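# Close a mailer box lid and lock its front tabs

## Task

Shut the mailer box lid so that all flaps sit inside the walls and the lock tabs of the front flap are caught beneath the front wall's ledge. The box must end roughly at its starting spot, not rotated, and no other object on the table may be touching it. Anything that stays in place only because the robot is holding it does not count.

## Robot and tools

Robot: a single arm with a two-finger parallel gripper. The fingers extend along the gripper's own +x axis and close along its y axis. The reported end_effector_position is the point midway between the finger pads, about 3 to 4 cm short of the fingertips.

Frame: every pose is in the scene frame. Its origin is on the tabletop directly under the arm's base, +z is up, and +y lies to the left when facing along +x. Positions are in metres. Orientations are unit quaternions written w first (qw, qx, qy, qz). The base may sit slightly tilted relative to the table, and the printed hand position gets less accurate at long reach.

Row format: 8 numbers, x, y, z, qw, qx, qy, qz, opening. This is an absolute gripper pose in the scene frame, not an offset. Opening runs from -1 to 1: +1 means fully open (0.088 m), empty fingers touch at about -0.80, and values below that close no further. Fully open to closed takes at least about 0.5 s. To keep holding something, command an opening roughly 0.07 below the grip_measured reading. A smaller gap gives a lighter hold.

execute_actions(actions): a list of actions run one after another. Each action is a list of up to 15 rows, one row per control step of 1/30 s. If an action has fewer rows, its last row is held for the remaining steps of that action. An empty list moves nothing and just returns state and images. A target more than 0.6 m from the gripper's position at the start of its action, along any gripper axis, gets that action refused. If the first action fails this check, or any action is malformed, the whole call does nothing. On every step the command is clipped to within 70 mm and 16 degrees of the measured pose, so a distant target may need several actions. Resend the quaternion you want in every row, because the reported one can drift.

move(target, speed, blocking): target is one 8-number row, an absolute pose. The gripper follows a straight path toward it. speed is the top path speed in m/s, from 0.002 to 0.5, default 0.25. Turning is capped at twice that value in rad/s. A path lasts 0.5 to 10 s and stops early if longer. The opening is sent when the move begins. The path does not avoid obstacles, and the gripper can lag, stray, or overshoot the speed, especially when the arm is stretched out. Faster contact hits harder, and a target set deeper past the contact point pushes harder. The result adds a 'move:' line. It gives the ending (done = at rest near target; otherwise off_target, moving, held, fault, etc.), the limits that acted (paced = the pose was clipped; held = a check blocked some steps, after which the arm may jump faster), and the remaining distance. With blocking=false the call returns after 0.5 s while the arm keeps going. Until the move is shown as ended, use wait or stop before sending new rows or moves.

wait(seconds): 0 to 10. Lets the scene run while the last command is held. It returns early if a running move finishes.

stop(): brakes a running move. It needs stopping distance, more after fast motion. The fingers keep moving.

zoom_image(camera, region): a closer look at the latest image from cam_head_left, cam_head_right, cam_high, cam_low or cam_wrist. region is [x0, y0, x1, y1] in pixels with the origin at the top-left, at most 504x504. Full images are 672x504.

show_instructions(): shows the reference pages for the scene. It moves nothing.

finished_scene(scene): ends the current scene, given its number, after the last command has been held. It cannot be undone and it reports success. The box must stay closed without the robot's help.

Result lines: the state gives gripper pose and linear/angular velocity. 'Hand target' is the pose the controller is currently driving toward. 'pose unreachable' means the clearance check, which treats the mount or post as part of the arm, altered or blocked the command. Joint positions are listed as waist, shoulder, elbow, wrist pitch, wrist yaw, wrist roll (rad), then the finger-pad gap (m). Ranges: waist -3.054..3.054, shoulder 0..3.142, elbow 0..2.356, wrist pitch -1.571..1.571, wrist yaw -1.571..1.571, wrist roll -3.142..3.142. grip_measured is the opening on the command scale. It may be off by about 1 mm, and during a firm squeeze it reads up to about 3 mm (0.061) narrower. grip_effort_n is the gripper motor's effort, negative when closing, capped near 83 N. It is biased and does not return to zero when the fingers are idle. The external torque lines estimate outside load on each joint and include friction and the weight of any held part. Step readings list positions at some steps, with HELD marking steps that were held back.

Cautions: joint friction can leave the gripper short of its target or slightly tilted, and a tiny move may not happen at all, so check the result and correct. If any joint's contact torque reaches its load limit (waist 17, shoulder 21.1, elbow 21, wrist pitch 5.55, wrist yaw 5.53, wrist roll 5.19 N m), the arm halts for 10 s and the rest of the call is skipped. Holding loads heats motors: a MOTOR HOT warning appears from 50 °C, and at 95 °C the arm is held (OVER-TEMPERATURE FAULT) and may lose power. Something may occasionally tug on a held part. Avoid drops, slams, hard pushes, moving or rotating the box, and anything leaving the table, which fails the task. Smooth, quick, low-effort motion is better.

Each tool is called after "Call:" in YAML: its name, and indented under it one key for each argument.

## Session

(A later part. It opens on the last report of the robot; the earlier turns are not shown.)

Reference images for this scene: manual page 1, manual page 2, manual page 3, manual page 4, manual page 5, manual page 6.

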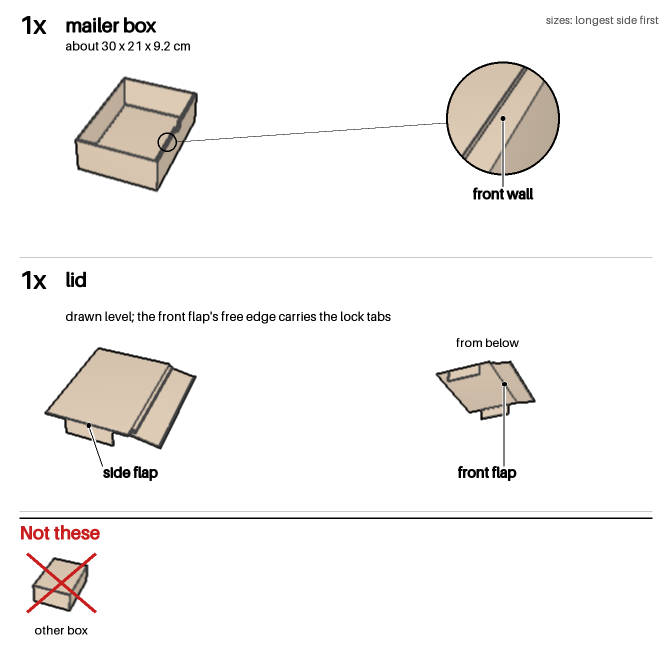

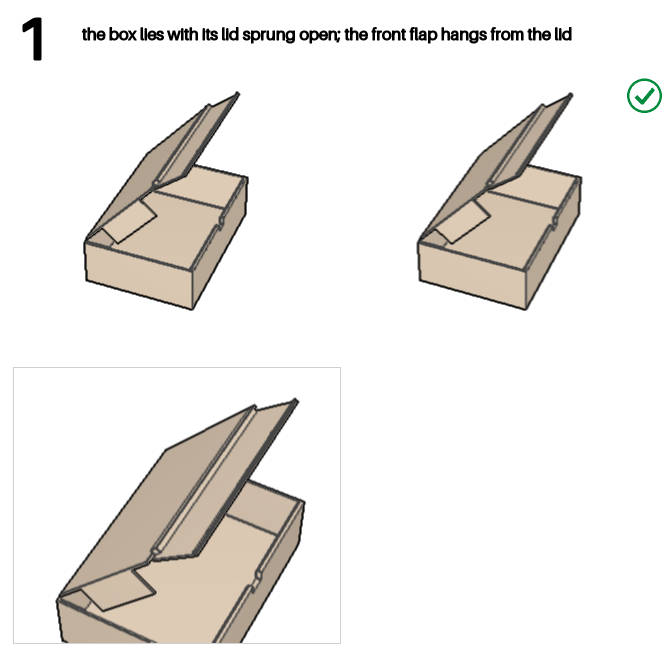

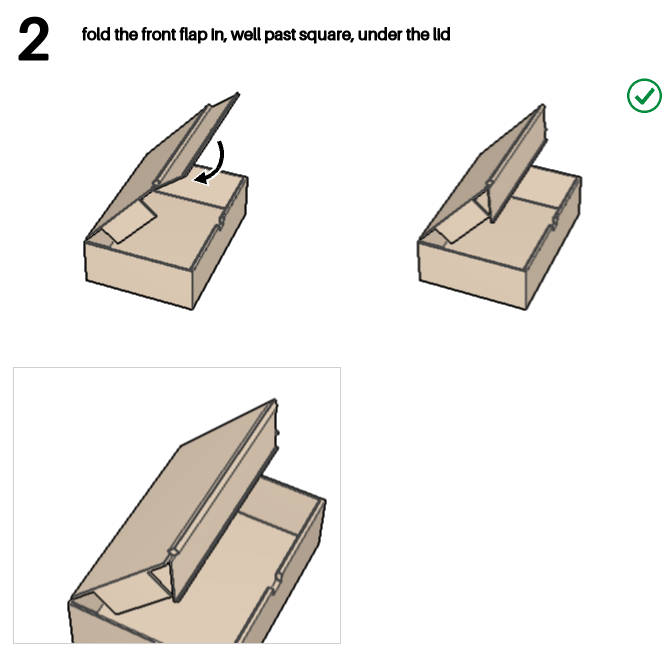

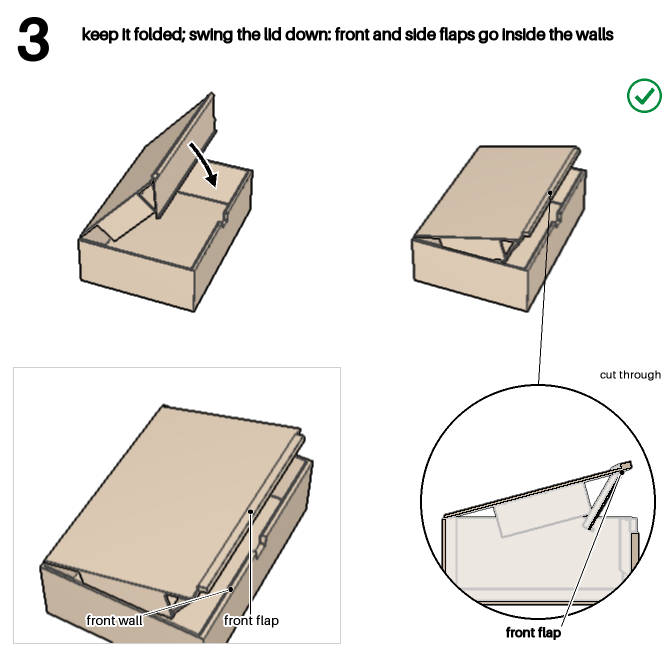

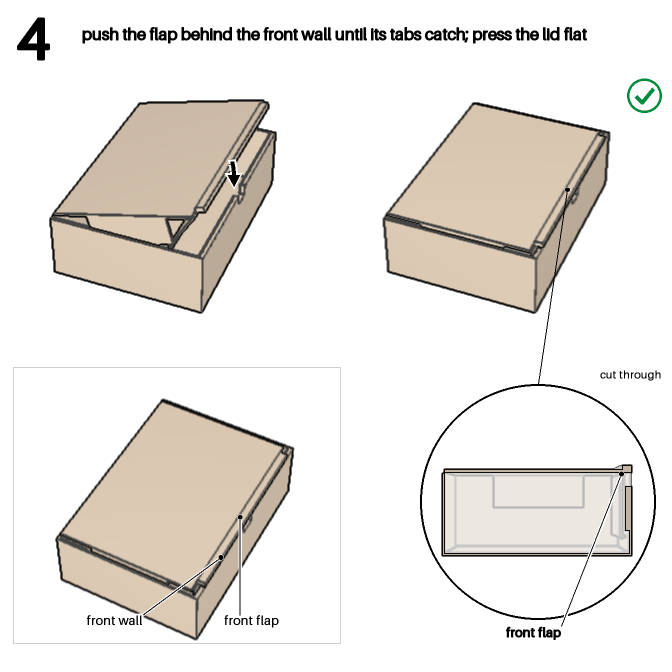

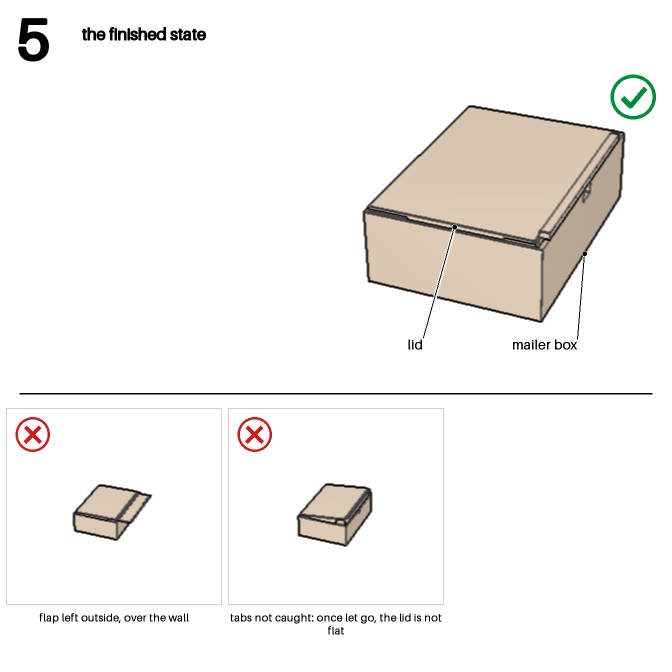

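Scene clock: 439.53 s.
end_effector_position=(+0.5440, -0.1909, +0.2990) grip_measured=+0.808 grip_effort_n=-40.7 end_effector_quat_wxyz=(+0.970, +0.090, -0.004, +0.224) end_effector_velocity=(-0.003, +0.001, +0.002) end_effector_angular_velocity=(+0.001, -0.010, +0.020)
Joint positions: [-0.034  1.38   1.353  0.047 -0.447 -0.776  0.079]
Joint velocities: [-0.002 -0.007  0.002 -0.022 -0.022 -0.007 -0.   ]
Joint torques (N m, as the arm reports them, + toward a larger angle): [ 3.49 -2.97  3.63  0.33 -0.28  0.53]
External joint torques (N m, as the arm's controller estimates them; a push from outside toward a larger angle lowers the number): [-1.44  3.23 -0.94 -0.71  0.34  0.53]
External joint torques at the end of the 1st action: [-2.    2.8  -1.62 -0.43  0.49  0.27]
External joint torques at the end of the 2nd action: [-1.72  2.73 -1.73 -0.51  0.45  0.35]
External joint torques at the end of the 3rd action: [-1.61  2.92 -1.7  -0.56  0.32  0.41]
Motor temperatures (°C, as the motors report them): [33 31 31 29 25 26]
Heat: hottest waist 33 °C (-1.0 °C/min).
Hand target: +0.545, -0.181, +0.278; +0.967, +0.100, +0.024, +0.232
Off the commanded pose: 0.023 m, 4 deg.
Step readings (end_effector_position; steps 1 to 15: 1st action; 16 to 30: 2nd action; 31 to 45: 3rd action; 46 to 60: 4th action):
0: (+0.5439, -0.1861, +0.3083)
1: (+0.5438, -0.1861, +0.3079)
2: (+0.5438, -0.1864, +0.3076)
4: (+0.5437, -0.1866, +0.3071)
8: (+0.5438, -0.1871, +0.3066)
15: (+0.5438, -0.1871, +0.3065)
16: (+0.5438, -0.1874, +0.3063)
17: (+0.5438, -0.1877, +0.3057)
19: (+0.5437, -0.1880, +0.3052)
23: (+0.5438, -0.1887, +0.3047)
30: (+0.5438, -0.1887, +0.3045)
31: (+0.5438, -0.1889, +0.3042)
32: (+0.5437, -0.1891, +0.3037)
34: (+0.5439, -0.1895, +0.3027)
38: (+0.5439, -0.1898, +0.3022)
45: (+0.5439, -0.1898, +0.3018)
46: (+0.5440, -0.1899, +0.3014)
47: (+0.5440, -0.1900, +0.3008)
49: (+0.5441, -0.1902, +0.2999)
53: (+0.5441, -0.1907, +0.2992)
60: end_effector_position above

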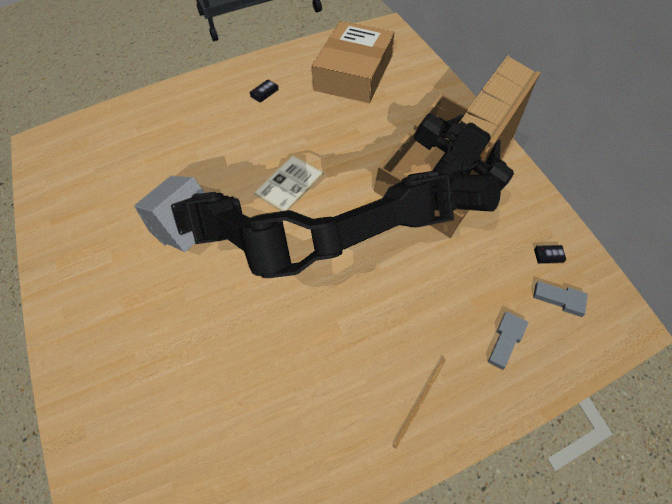

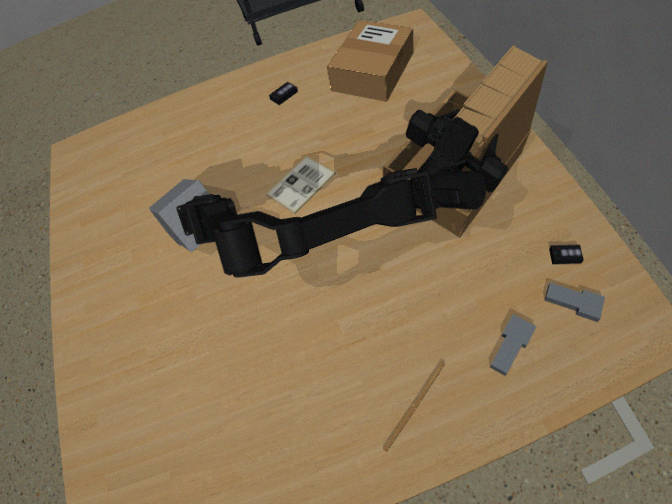

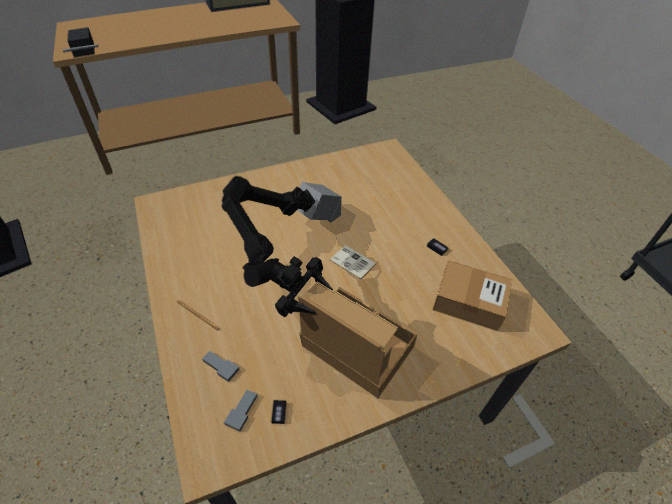

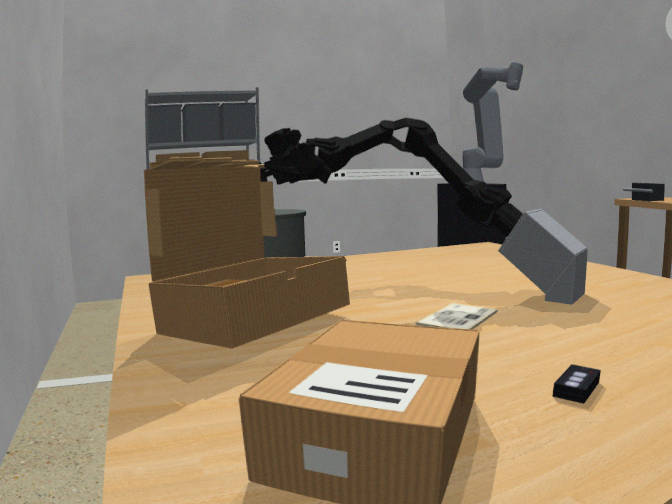

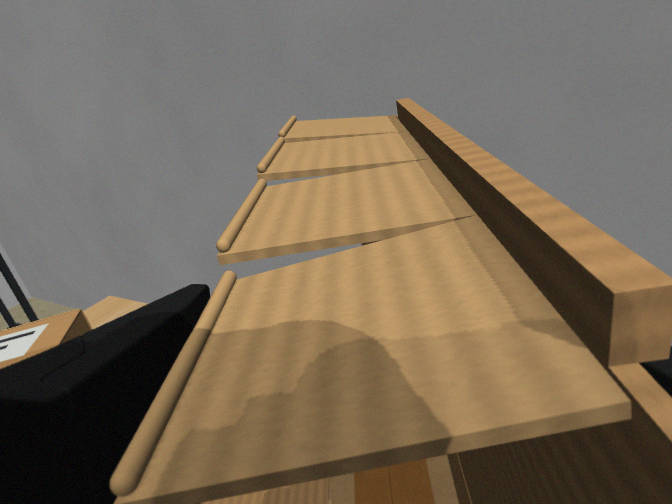

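Past square. Continue.

Call:
execute_actions:
  actions:
    - [[0.546,-0.181,0.276,0.969,0.065,0.016,0.232,0.75]]
    - [[0.546,-0.181,0.272,0.971,0.04,0.01,0.233,0.70]]
    - [[0.546,-0.181,0.268,0.972,0.02,0.005,0.233,0.64]]
    - [[0.547,-0.182,0.264,0.972,0,0,0.233,0.57]]

Scene clock: 444.70 s.
end_effector_position=(+0.5466, -0.1890, +0.2728) grip_measured=+0.577 grip_effort_n=-29.5 end_effector_quat_wxyz=(+0.974, -0.002, -0.009, +0.225) end_effector_velocity=(-0.001, +0.001, -0.001) end_effector_angular_velocity=(-0.017, -0.008, +0.008)
Joint positions: [-0.085  1.409  1.334  0.07  -0.474 -0.969  0.067]
Joint velocities: [-0.002 -0.002 -0.002 -0.007 -0.007 -0.022 -0.001]
Joint torques (N m, as the arm reports them, + toward a larger angle): [ 4.88 -4.4   4.32  0.75 -0.7  -0.05]
External joint torques (N m, as the arm's controller estimates them; a push from outside toward a larger angle lowers the number): [-0.16  2.16 -0.21 -0.27 -0.08 -0.05]
External joint torques at the end of the 1st action: [-1.33  2.92 -1.41 -0.58  0.24  0.43]
External joint torques at the end of the 2nd action: [-1.1   3.14 -2.07 -0.7   0.19  0.55]
External joint torques at the end of the 3rd action: [-1.05  3.42 -2.06 -0.7   0.17  0.44]
Motor temperatures (°C, as the motors report them): [33 30 31 29 25 26]
Heat: hottest waist 33 °C (+0.0 °C/min).
Hand target: +0.547, -0.182, +0.264; +0.972, +0.000, +0.000, +0.233
Off the commanded pose: 0.011 m, 1 deg.
Step readings (end_effector_position; steps 1 to 15: 1st action; 16 to 30: 2nd action; 31 to 45: 3rd action; 46 to 60: 4th action):
0: (+0.5441, -0.1907, +0.2989)
1: (+0.5441, -0.1909, +0.2987)
2: (+0.5442, -0.1914, +0.2980)
4: (+0.5444, -0.1919, +0.2971)
8: (+0.5446, -0.1921, +0.2966)
15: (+0.5446, -0.1922, +0.2963)
16: (+0.5447, -0.1923, +0.2960)
17: (+0.5449, -0.1929, +0.2955)
19: (+0.5451, -0.1938, +0.2947)
23: (+0.5453, -0.1941, +0.2942)
30: (+0.5454, -0.1941, +0.2939)
31: (+0.5453, -0.1943, +0.2935)
32: (+0.5454, -0.1948, +0.2926)
34: (+0.5452, -0.1956, +0.2914)
38: (+0.5451, -0.1959, +0.2908)
45: (+0.5452, -0.1960, +0.2906)
46: (+0.5453, -0.1960, +0.2901)
47: (+0.5455, -0.1964, +0.2891)
49: (+0.5459, -0.1974, +0.2866)
53: (+0.5462, -0.1929, +0.2763)
60: end_effector_position above

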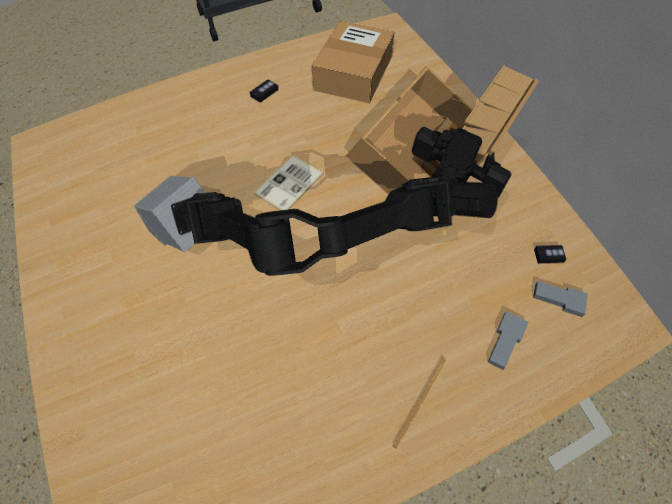

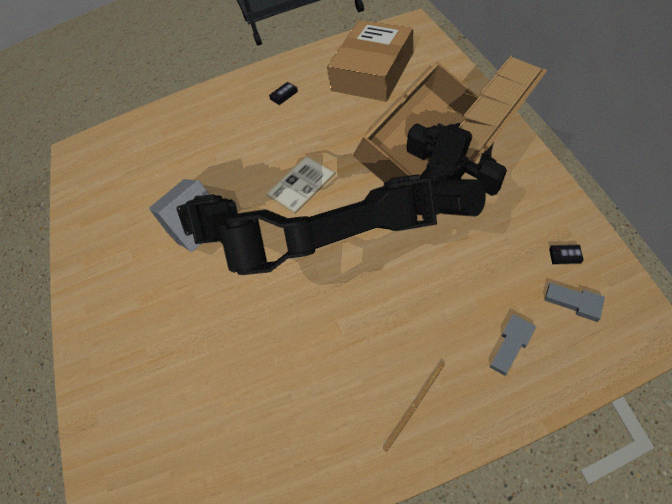

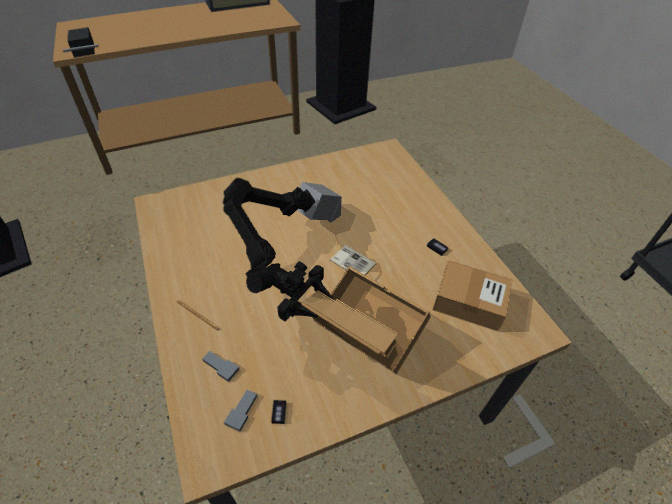

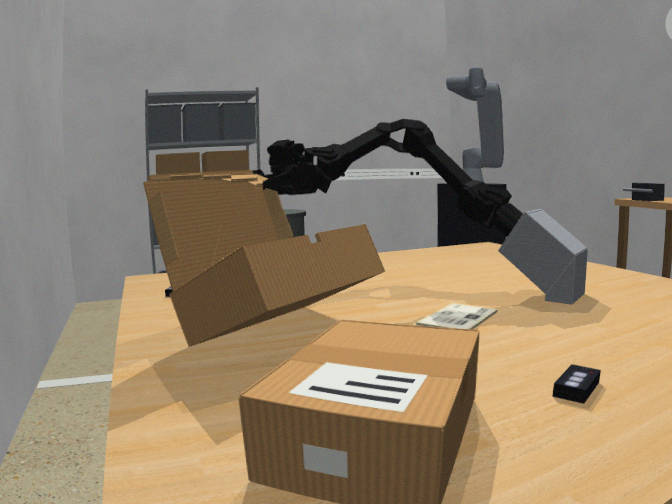

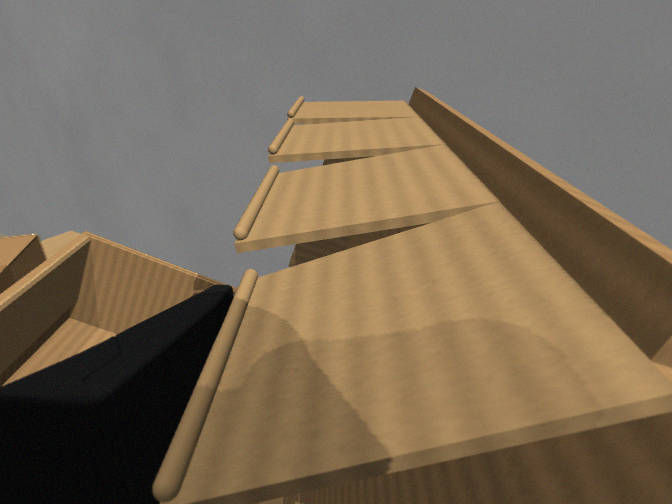

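Call:
move:
  target: [0.546,-0.183,0.284,0.949,-0.21,-0.05,0.228,0.55]
  speed: 0.07

Scene clock: 451.93 s.
end_effector_position=(+0.5460, -0.1769, +0.2797) grip_measured=+0.554 grip_effort_n=-17.9 end_effector_quat_wxyz=(+0.949, -0.204, -0.049, +0.236) end_effector_velocity=(-0.003, +0.003, +0.001) end_effector_angular_velocity=(-0.009, -0.013, +0.024)
Joint positions: [-0.042  1.409  1.347  0.016 -0.432 -1.4    0.066]
Joint velocities: [-0.002 -0.002  0.002 -0.022 -0.022 -0.022 -0.   ]
Joint torques (N m, as the arm reports them, + toward a larger angle): [ 5.56 -6.26  6.43  0.92 -0.43 -0.07]
External joint torques (N m, as the arm's controller estimates them; a push from outside toward a larger angle lowers the number): [ 0.46  0.01  1.95 -0.07  0.2  -0.1 ]
Motor temperatures (°C, as the motors report them): [33 31 31 29 25 26]
Heat: hottest waist 33 °C (+0.0 °C/min).
Hand target: +0.546, -0.183, +0.284; +0.949, -0.210, -0.050, +0.228
Off the commanded pose: 0.007 m, 1 deg.
move: done

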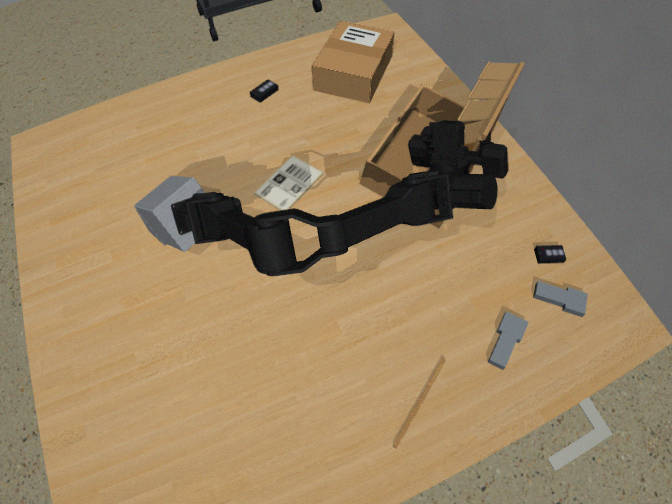

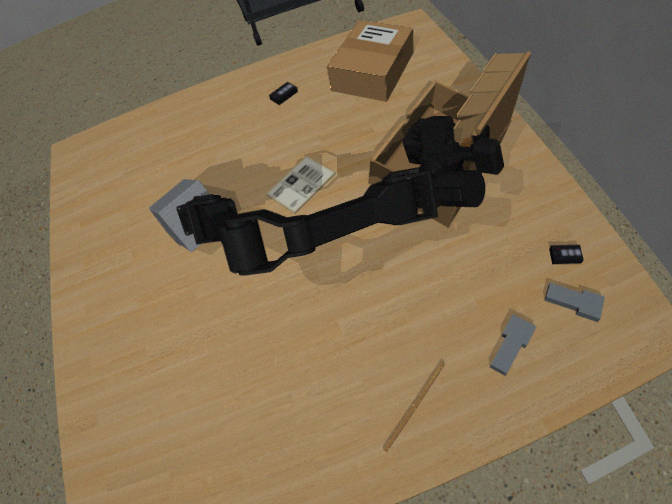

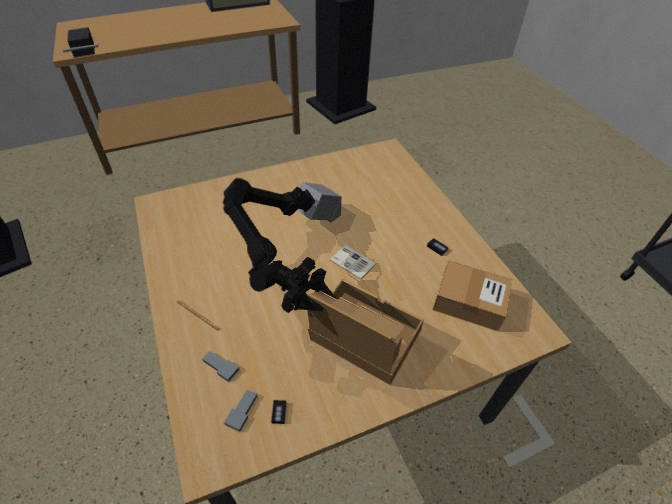

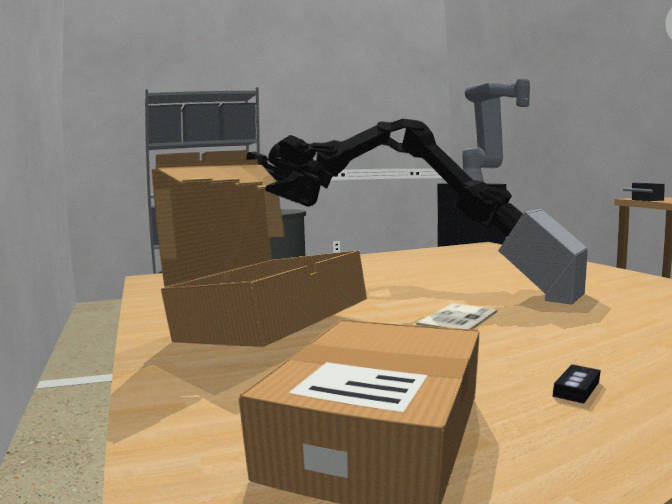

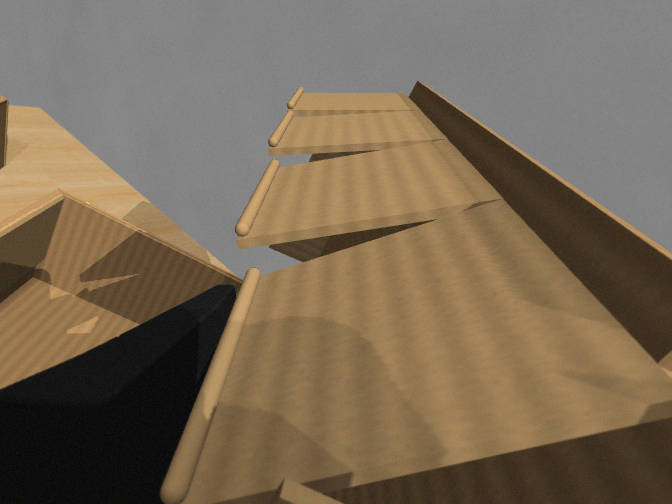

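Call:
execute_actions:
  actions:
    - [[0.540,-0.172,0.280,0.955,-0.18,-0.043,0.229,0.54]]
    - [[0.536,-0.165,0.274,0.964,-0.127,-0.03,0.231,0.50]]
    - [[0.532,-0.159,0.268,0.969,-0.07,-0.017,0.232,0.45]]
    - [[0.529,-0.154,0.264,0.972,-0.02,-0.005,0.233,0.40]]

Scene clock: 461.27 s.
end_effector_position=(+0.5310, -0.1535, +0.2604) grip_measured=+0.447 grip_effort_n=-83.5 end_effector_quat_wxyz=(+0.972, -0.025, +0.000, +0.233) end_effector_velocity=(-0.003, +0.006, +0.001) end_effector_angular_velocity=(+0.030, -0.003, +0.019)
Joint positions: [-0.04   1.378  1.181  0.159 -0.415 -1.022  0.061]
Joint velocities: [ 0.002 -0.002 -0.017  0.007 -0.022  0.022 -0.   ]
Joint torques (N m, as the arm reports them, + toward a larger angle): [ 5.53 -6.22  4.23  1.3  -0.94  0.36]
External joint torques (N m, as the arm's controller estimates them; a push from outside toward a larger angle lowers the number): [ 0.49 -0.38  0.    0.32 -0.32  0.35]
External joint torques at the end of the 1st action: [ 0.43 -0.02 -0.29  0.13  0.14  0.29]
External joint torques at the end of the 2nd action: [ 0.22  0.31  0.13  0.26 -0.03  0.21]
External joint torques at the end of the 3rd action: [ 0.54  0.12  0.02  0.3  -0.26  0.33]
Motor temperatures (°C, as the motors report them): [34 32 31 29 25 26]
Heat: hottest waist 34 °C (+1.0 °C/min).
Hand target: +0.529, -0.154, +0.264; +0.972, -0.020, -0.005, +0.233
Off the commanded pose: 0.004 m, 1 deg.
Step readings (end_effector_position; steps 1 to 15: 1st action; 16 to 30: 2nd action; 31 to 45: 3rd action; 46 to 60: 4th action):
0: (+0.5460, -0.1768, +0.2797)
1: (+0.5457, -0.1767, +0.2797)
2: (+0.5450, -0.1761, +0.2798)
4: (+0.5437, -0.1745, +0.2805)
8: (+0.5425, -0.1725, +0.2807)
15: (+0.5420, -0.1721, +0.2807)
16: (+0.5417, -0.1716, +0.2806)
17: (+0.5411, -0.1712, +0.2808)
19: (+0.5398, -0.1709, +0.2808)
23: (+0.5384, -0.1690, +0.2776)
30: (+0.5369, -0.1652, +0.2745)
31: (+0.5369, -0.1648, +0.2742)
32: (+0.5365, -0.1645, +0.2736)
34: (+0.5358, -0.1634, +0.2713)
38: (+0.5336, -0.1586, +0.2663)
45: (+0.5337, -0.1591, +0.2656)
46: (+0.5335, -0.1587, +0.2652)
47: (+0.5332, -0.1584, +0.2646)
49: (+0.5322, -0.1564, +0.2626)
53: (+0.5308, -0.1531, +0.2601)
60: end_effector_position above

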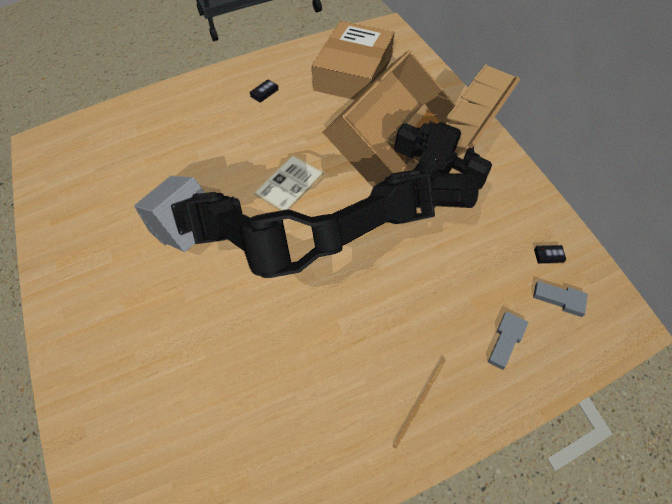

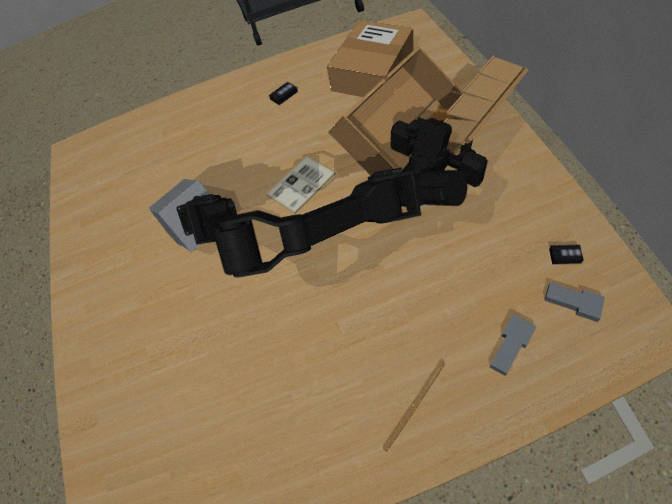

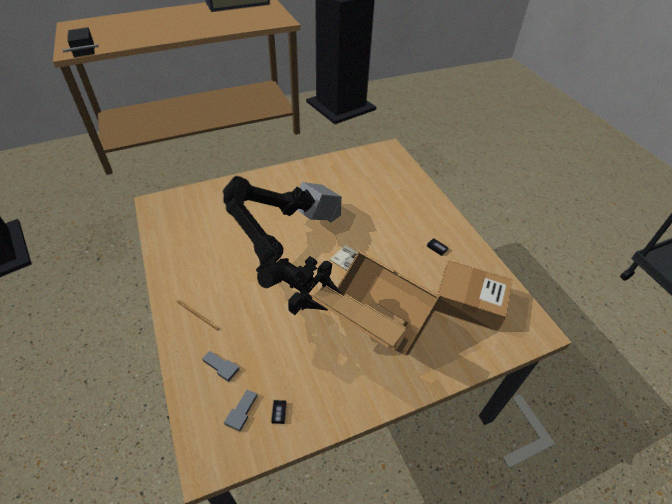

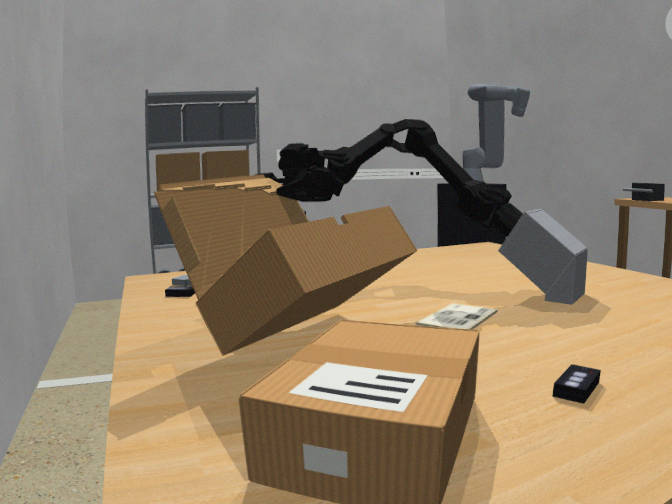

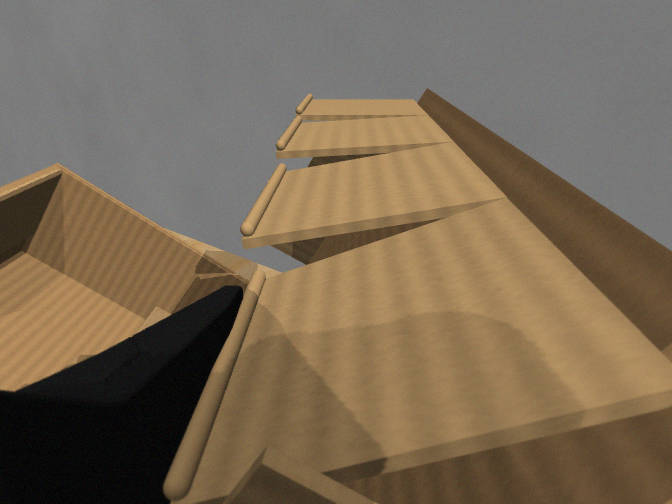

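Call:
move:
  target: [0.549,-0.188,0.284,0.913,-0.332,-0.08,0.219,0.40]
  speed: 0.08

Scene clock: 468.70 s.
end_effector_position=(+0.5471, -0.1890, +0.2814) grip_measured=+0.443 grip_effort_n=-83.5 end_effector_quat_wxyz=(+0.915, -0.332, -0.072, +0.218) end_effector_velocity=(-0.001, +0.002, -0.004) end_effector_angular_velocity=(-0.020, +0.012, +0.011)
Joint positions: [-0.054  1.403  1.372  0.    -0.424 -1.663  0.061]
Joint velocities: [-0.002  0.002  0.002 -0.022  0.007 -0.022 -0.   ]
Joint torques (N m, as the arm reports them, + toward a larger angle): [ 5.62 -4.7   6.81  0.98 -1.18 -0.05]
External joint torques (N m, as the arm's controller estimates them; a push from outside toward a larger angle lowers the number): [ 0.64  1.63  2.3  -0.01 -0.56 -0.09]
Motor temperatures (°C, as the motors report them): [34 33 31 29 26 26]
Heat: hottest waist 34 °C (+1.0 °C/min).
Hand target: +0.549, -0.188, +0.284; +0.914, -0.332, -0.080, +0.219
Off the commanded pose: 0.003 m, 1 deg.
move: done

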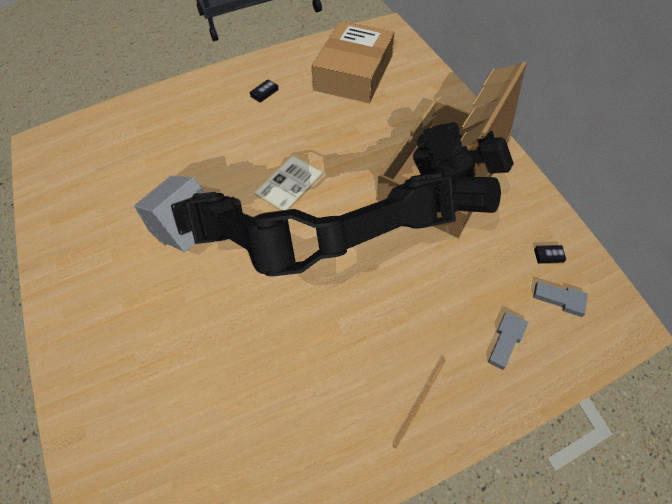

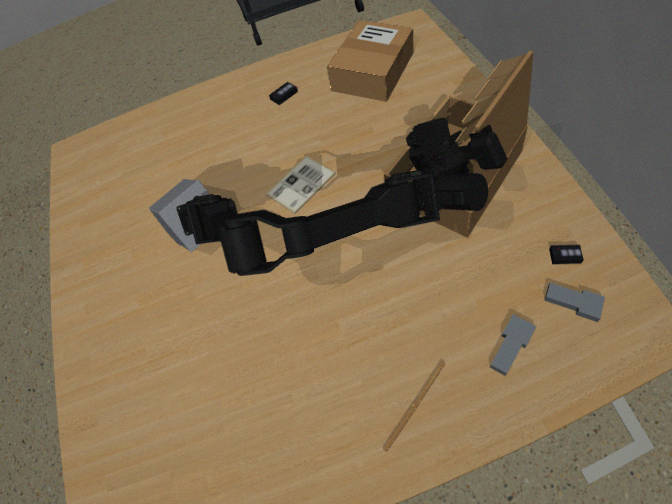

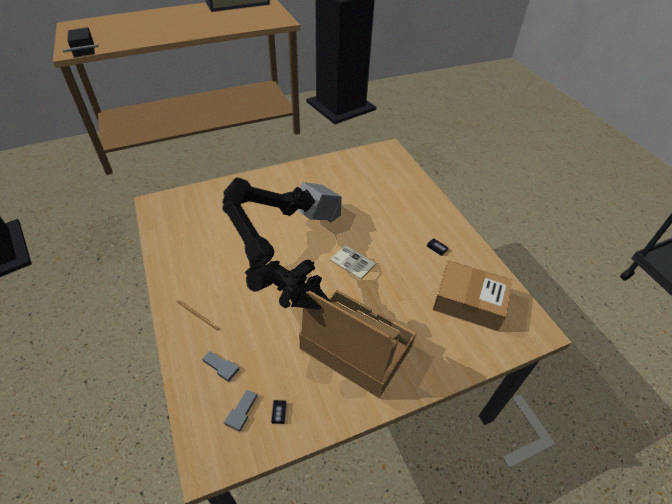

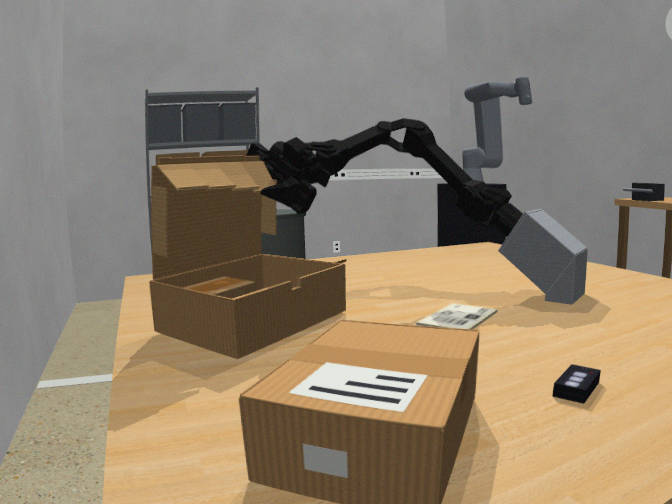

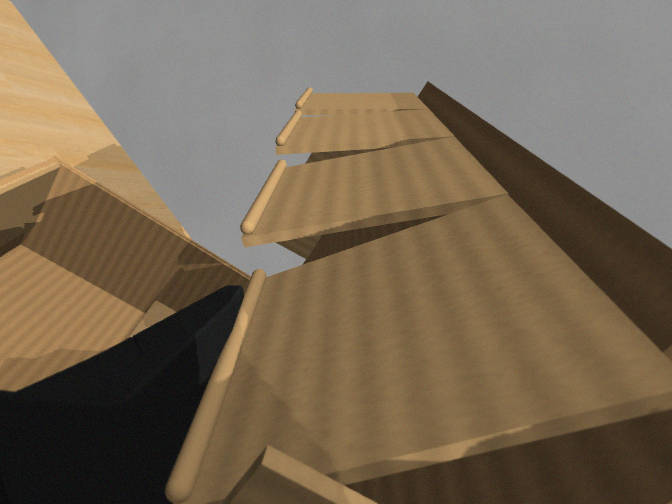

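Call:
execute_actions:
  actions:
    - [[0.548,-0.186,0.272,0.913,-0.332,-0.08,0.219,0.47]]
    - [[0.547,-0.184,0.265,0.925,-0.297,-0.072,0.222,0.50]]
    - [[0.547,-0.184,0.260,0.939,-0.252,-0.06,0.225,0.50]]
    - [[0.547,-0.184,0.255,0.949,-0.21,-0.05,0.228,0.50]]

Scene clock: 482.13 s.
end_effector_position=(+0.5466, -0.1895, +0.2618) grip_measured=+0.501 grip_effort_n=0.2 end_effector_quat_wxyz=(+0.950, -0.216, -0.054, +0.221) end_effector_velocity=(-0.002, -0.000, -0.002) end_effector_angular_velocity=(+0.021, +0.015, +0.005)
Joint positions: [-0.111  1.42   1.329  0.076 -0.495 -1.414  0.064]
Joint velocities: [-0.007 -0.002 -0.002 -0.007 -0.007  0.022 -0.   ]
Joint torques (N m, as the arm reports them, + toward a larger angle): [ 4.89 -4.79  4.32  1.17 -0.85  0.22]
External joint torques (N m, as the arm's controller estimates them; a push from outside toward a larger angle lowers the number): [-0.12  1.9  -0.17  0.17 -0.23  0.19]
External joint torques at the end of the 1st action: [ 0.45  1.82 -0.12  0.27 -0.46 -0.08]
External joint torques at the end of the 2nd action: [-0.17  2.1  -0.5   0.23 -0.22  0.26]
External joint torques at the end of the 3rd action: [-0.47  2.18 -0.39  0.16 -0.06  0.16]
Motor temperatures (°C, as the motors report them): [34 33 32 29 26 26]
Heat: hottest waist 34 °C (+1.0 °C/min).
Hand target: +0.547, -0.184, +0.255; +0.949, -0.210, -0.050, +0.228
Off the commanded pose: 0.009 m, 1 deg.
Step readings (end_effector_position; steps 1 to 15: 1st action; 16 to 30: 2nd action; 31 to 45: 3rd action; 46 to 60: 4th action):
0: (+0.5472, -0.1889, +0.2813)
1: (+0.5471, -0.1889, +0.2810)
2: (+0.5472, -0.1898, +0.2804)
4: (+0.5478, -0.1917, +0.2781)
8: (+0.5477, -0.1922, +0.2761)
15: (+0.5476, -0.1921, +0.2755)
16: (+0.5475, -0.1921, +0.2753)
17: (+0.5474, -0.1921, +0.2745)
19: (+0.5469, -0.1914, +0.2736)
23: (+0.5467, -0.1907, +0.2735)
30: (+0.5466, -0.1904, +0.2736)
31: (+0.5466, -0.1903, +0.2737)
32: (+0.5465, -0.1904, +0.2738)
34: (+0.5465, -0.1902, +0.2733)
38: (+0.5462, -0.1892, +0.2703)
45: (+0.5463, -0.1889, +0.2696)
46: (+0.5463, -0.1888, +0.2693)
47: (+0.5463, -0.1891, +0.2689)
49: (+0.5463, -0.1894, +0.2669)
53: (+0.5465, -0.1899, +0.2626)
60: end_effector_position above

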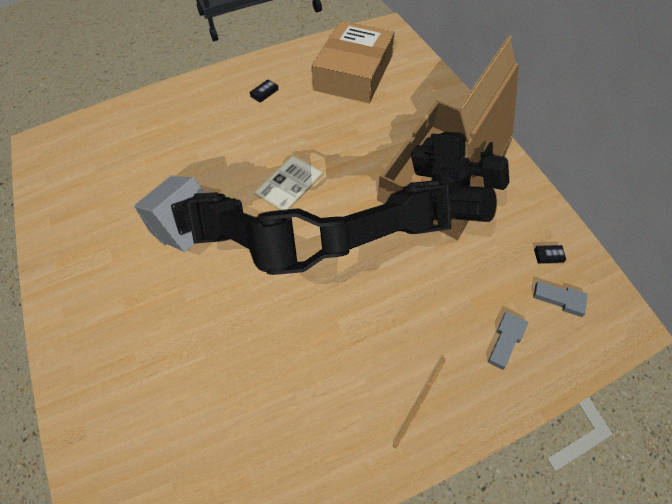

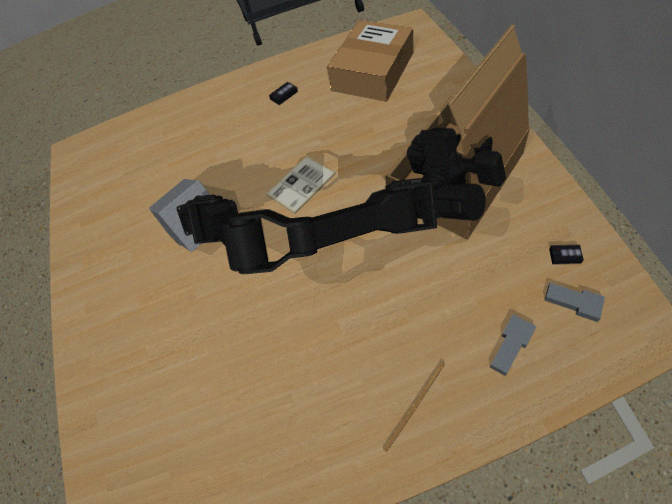

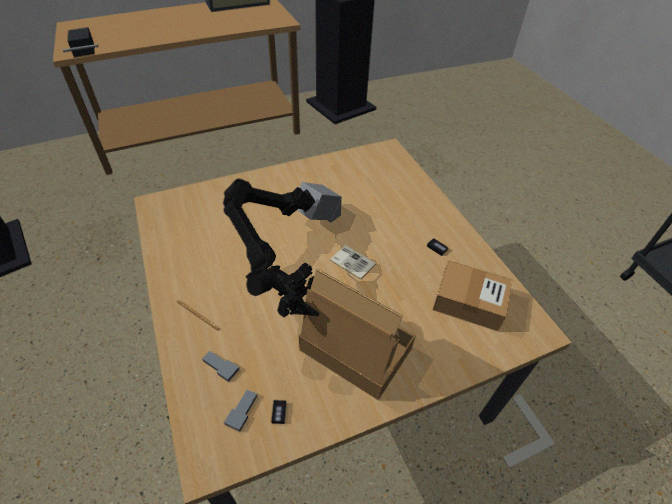

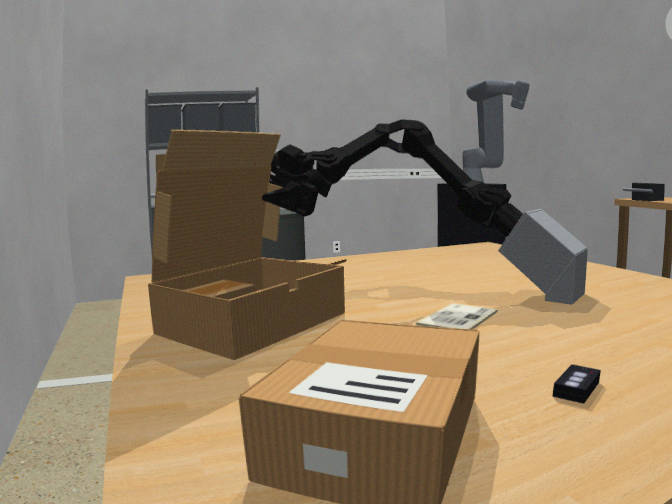

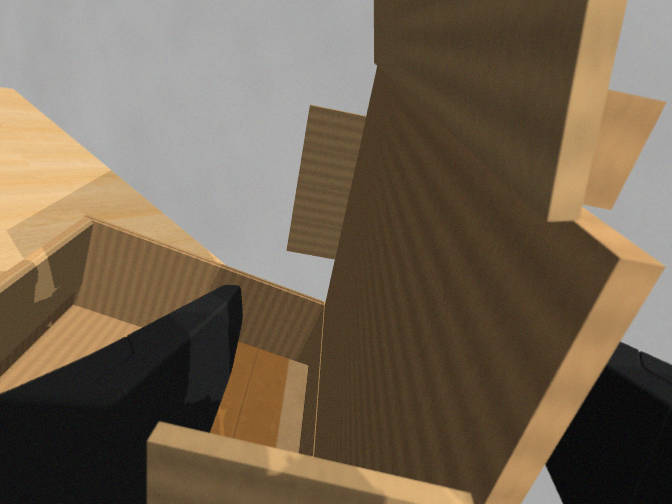

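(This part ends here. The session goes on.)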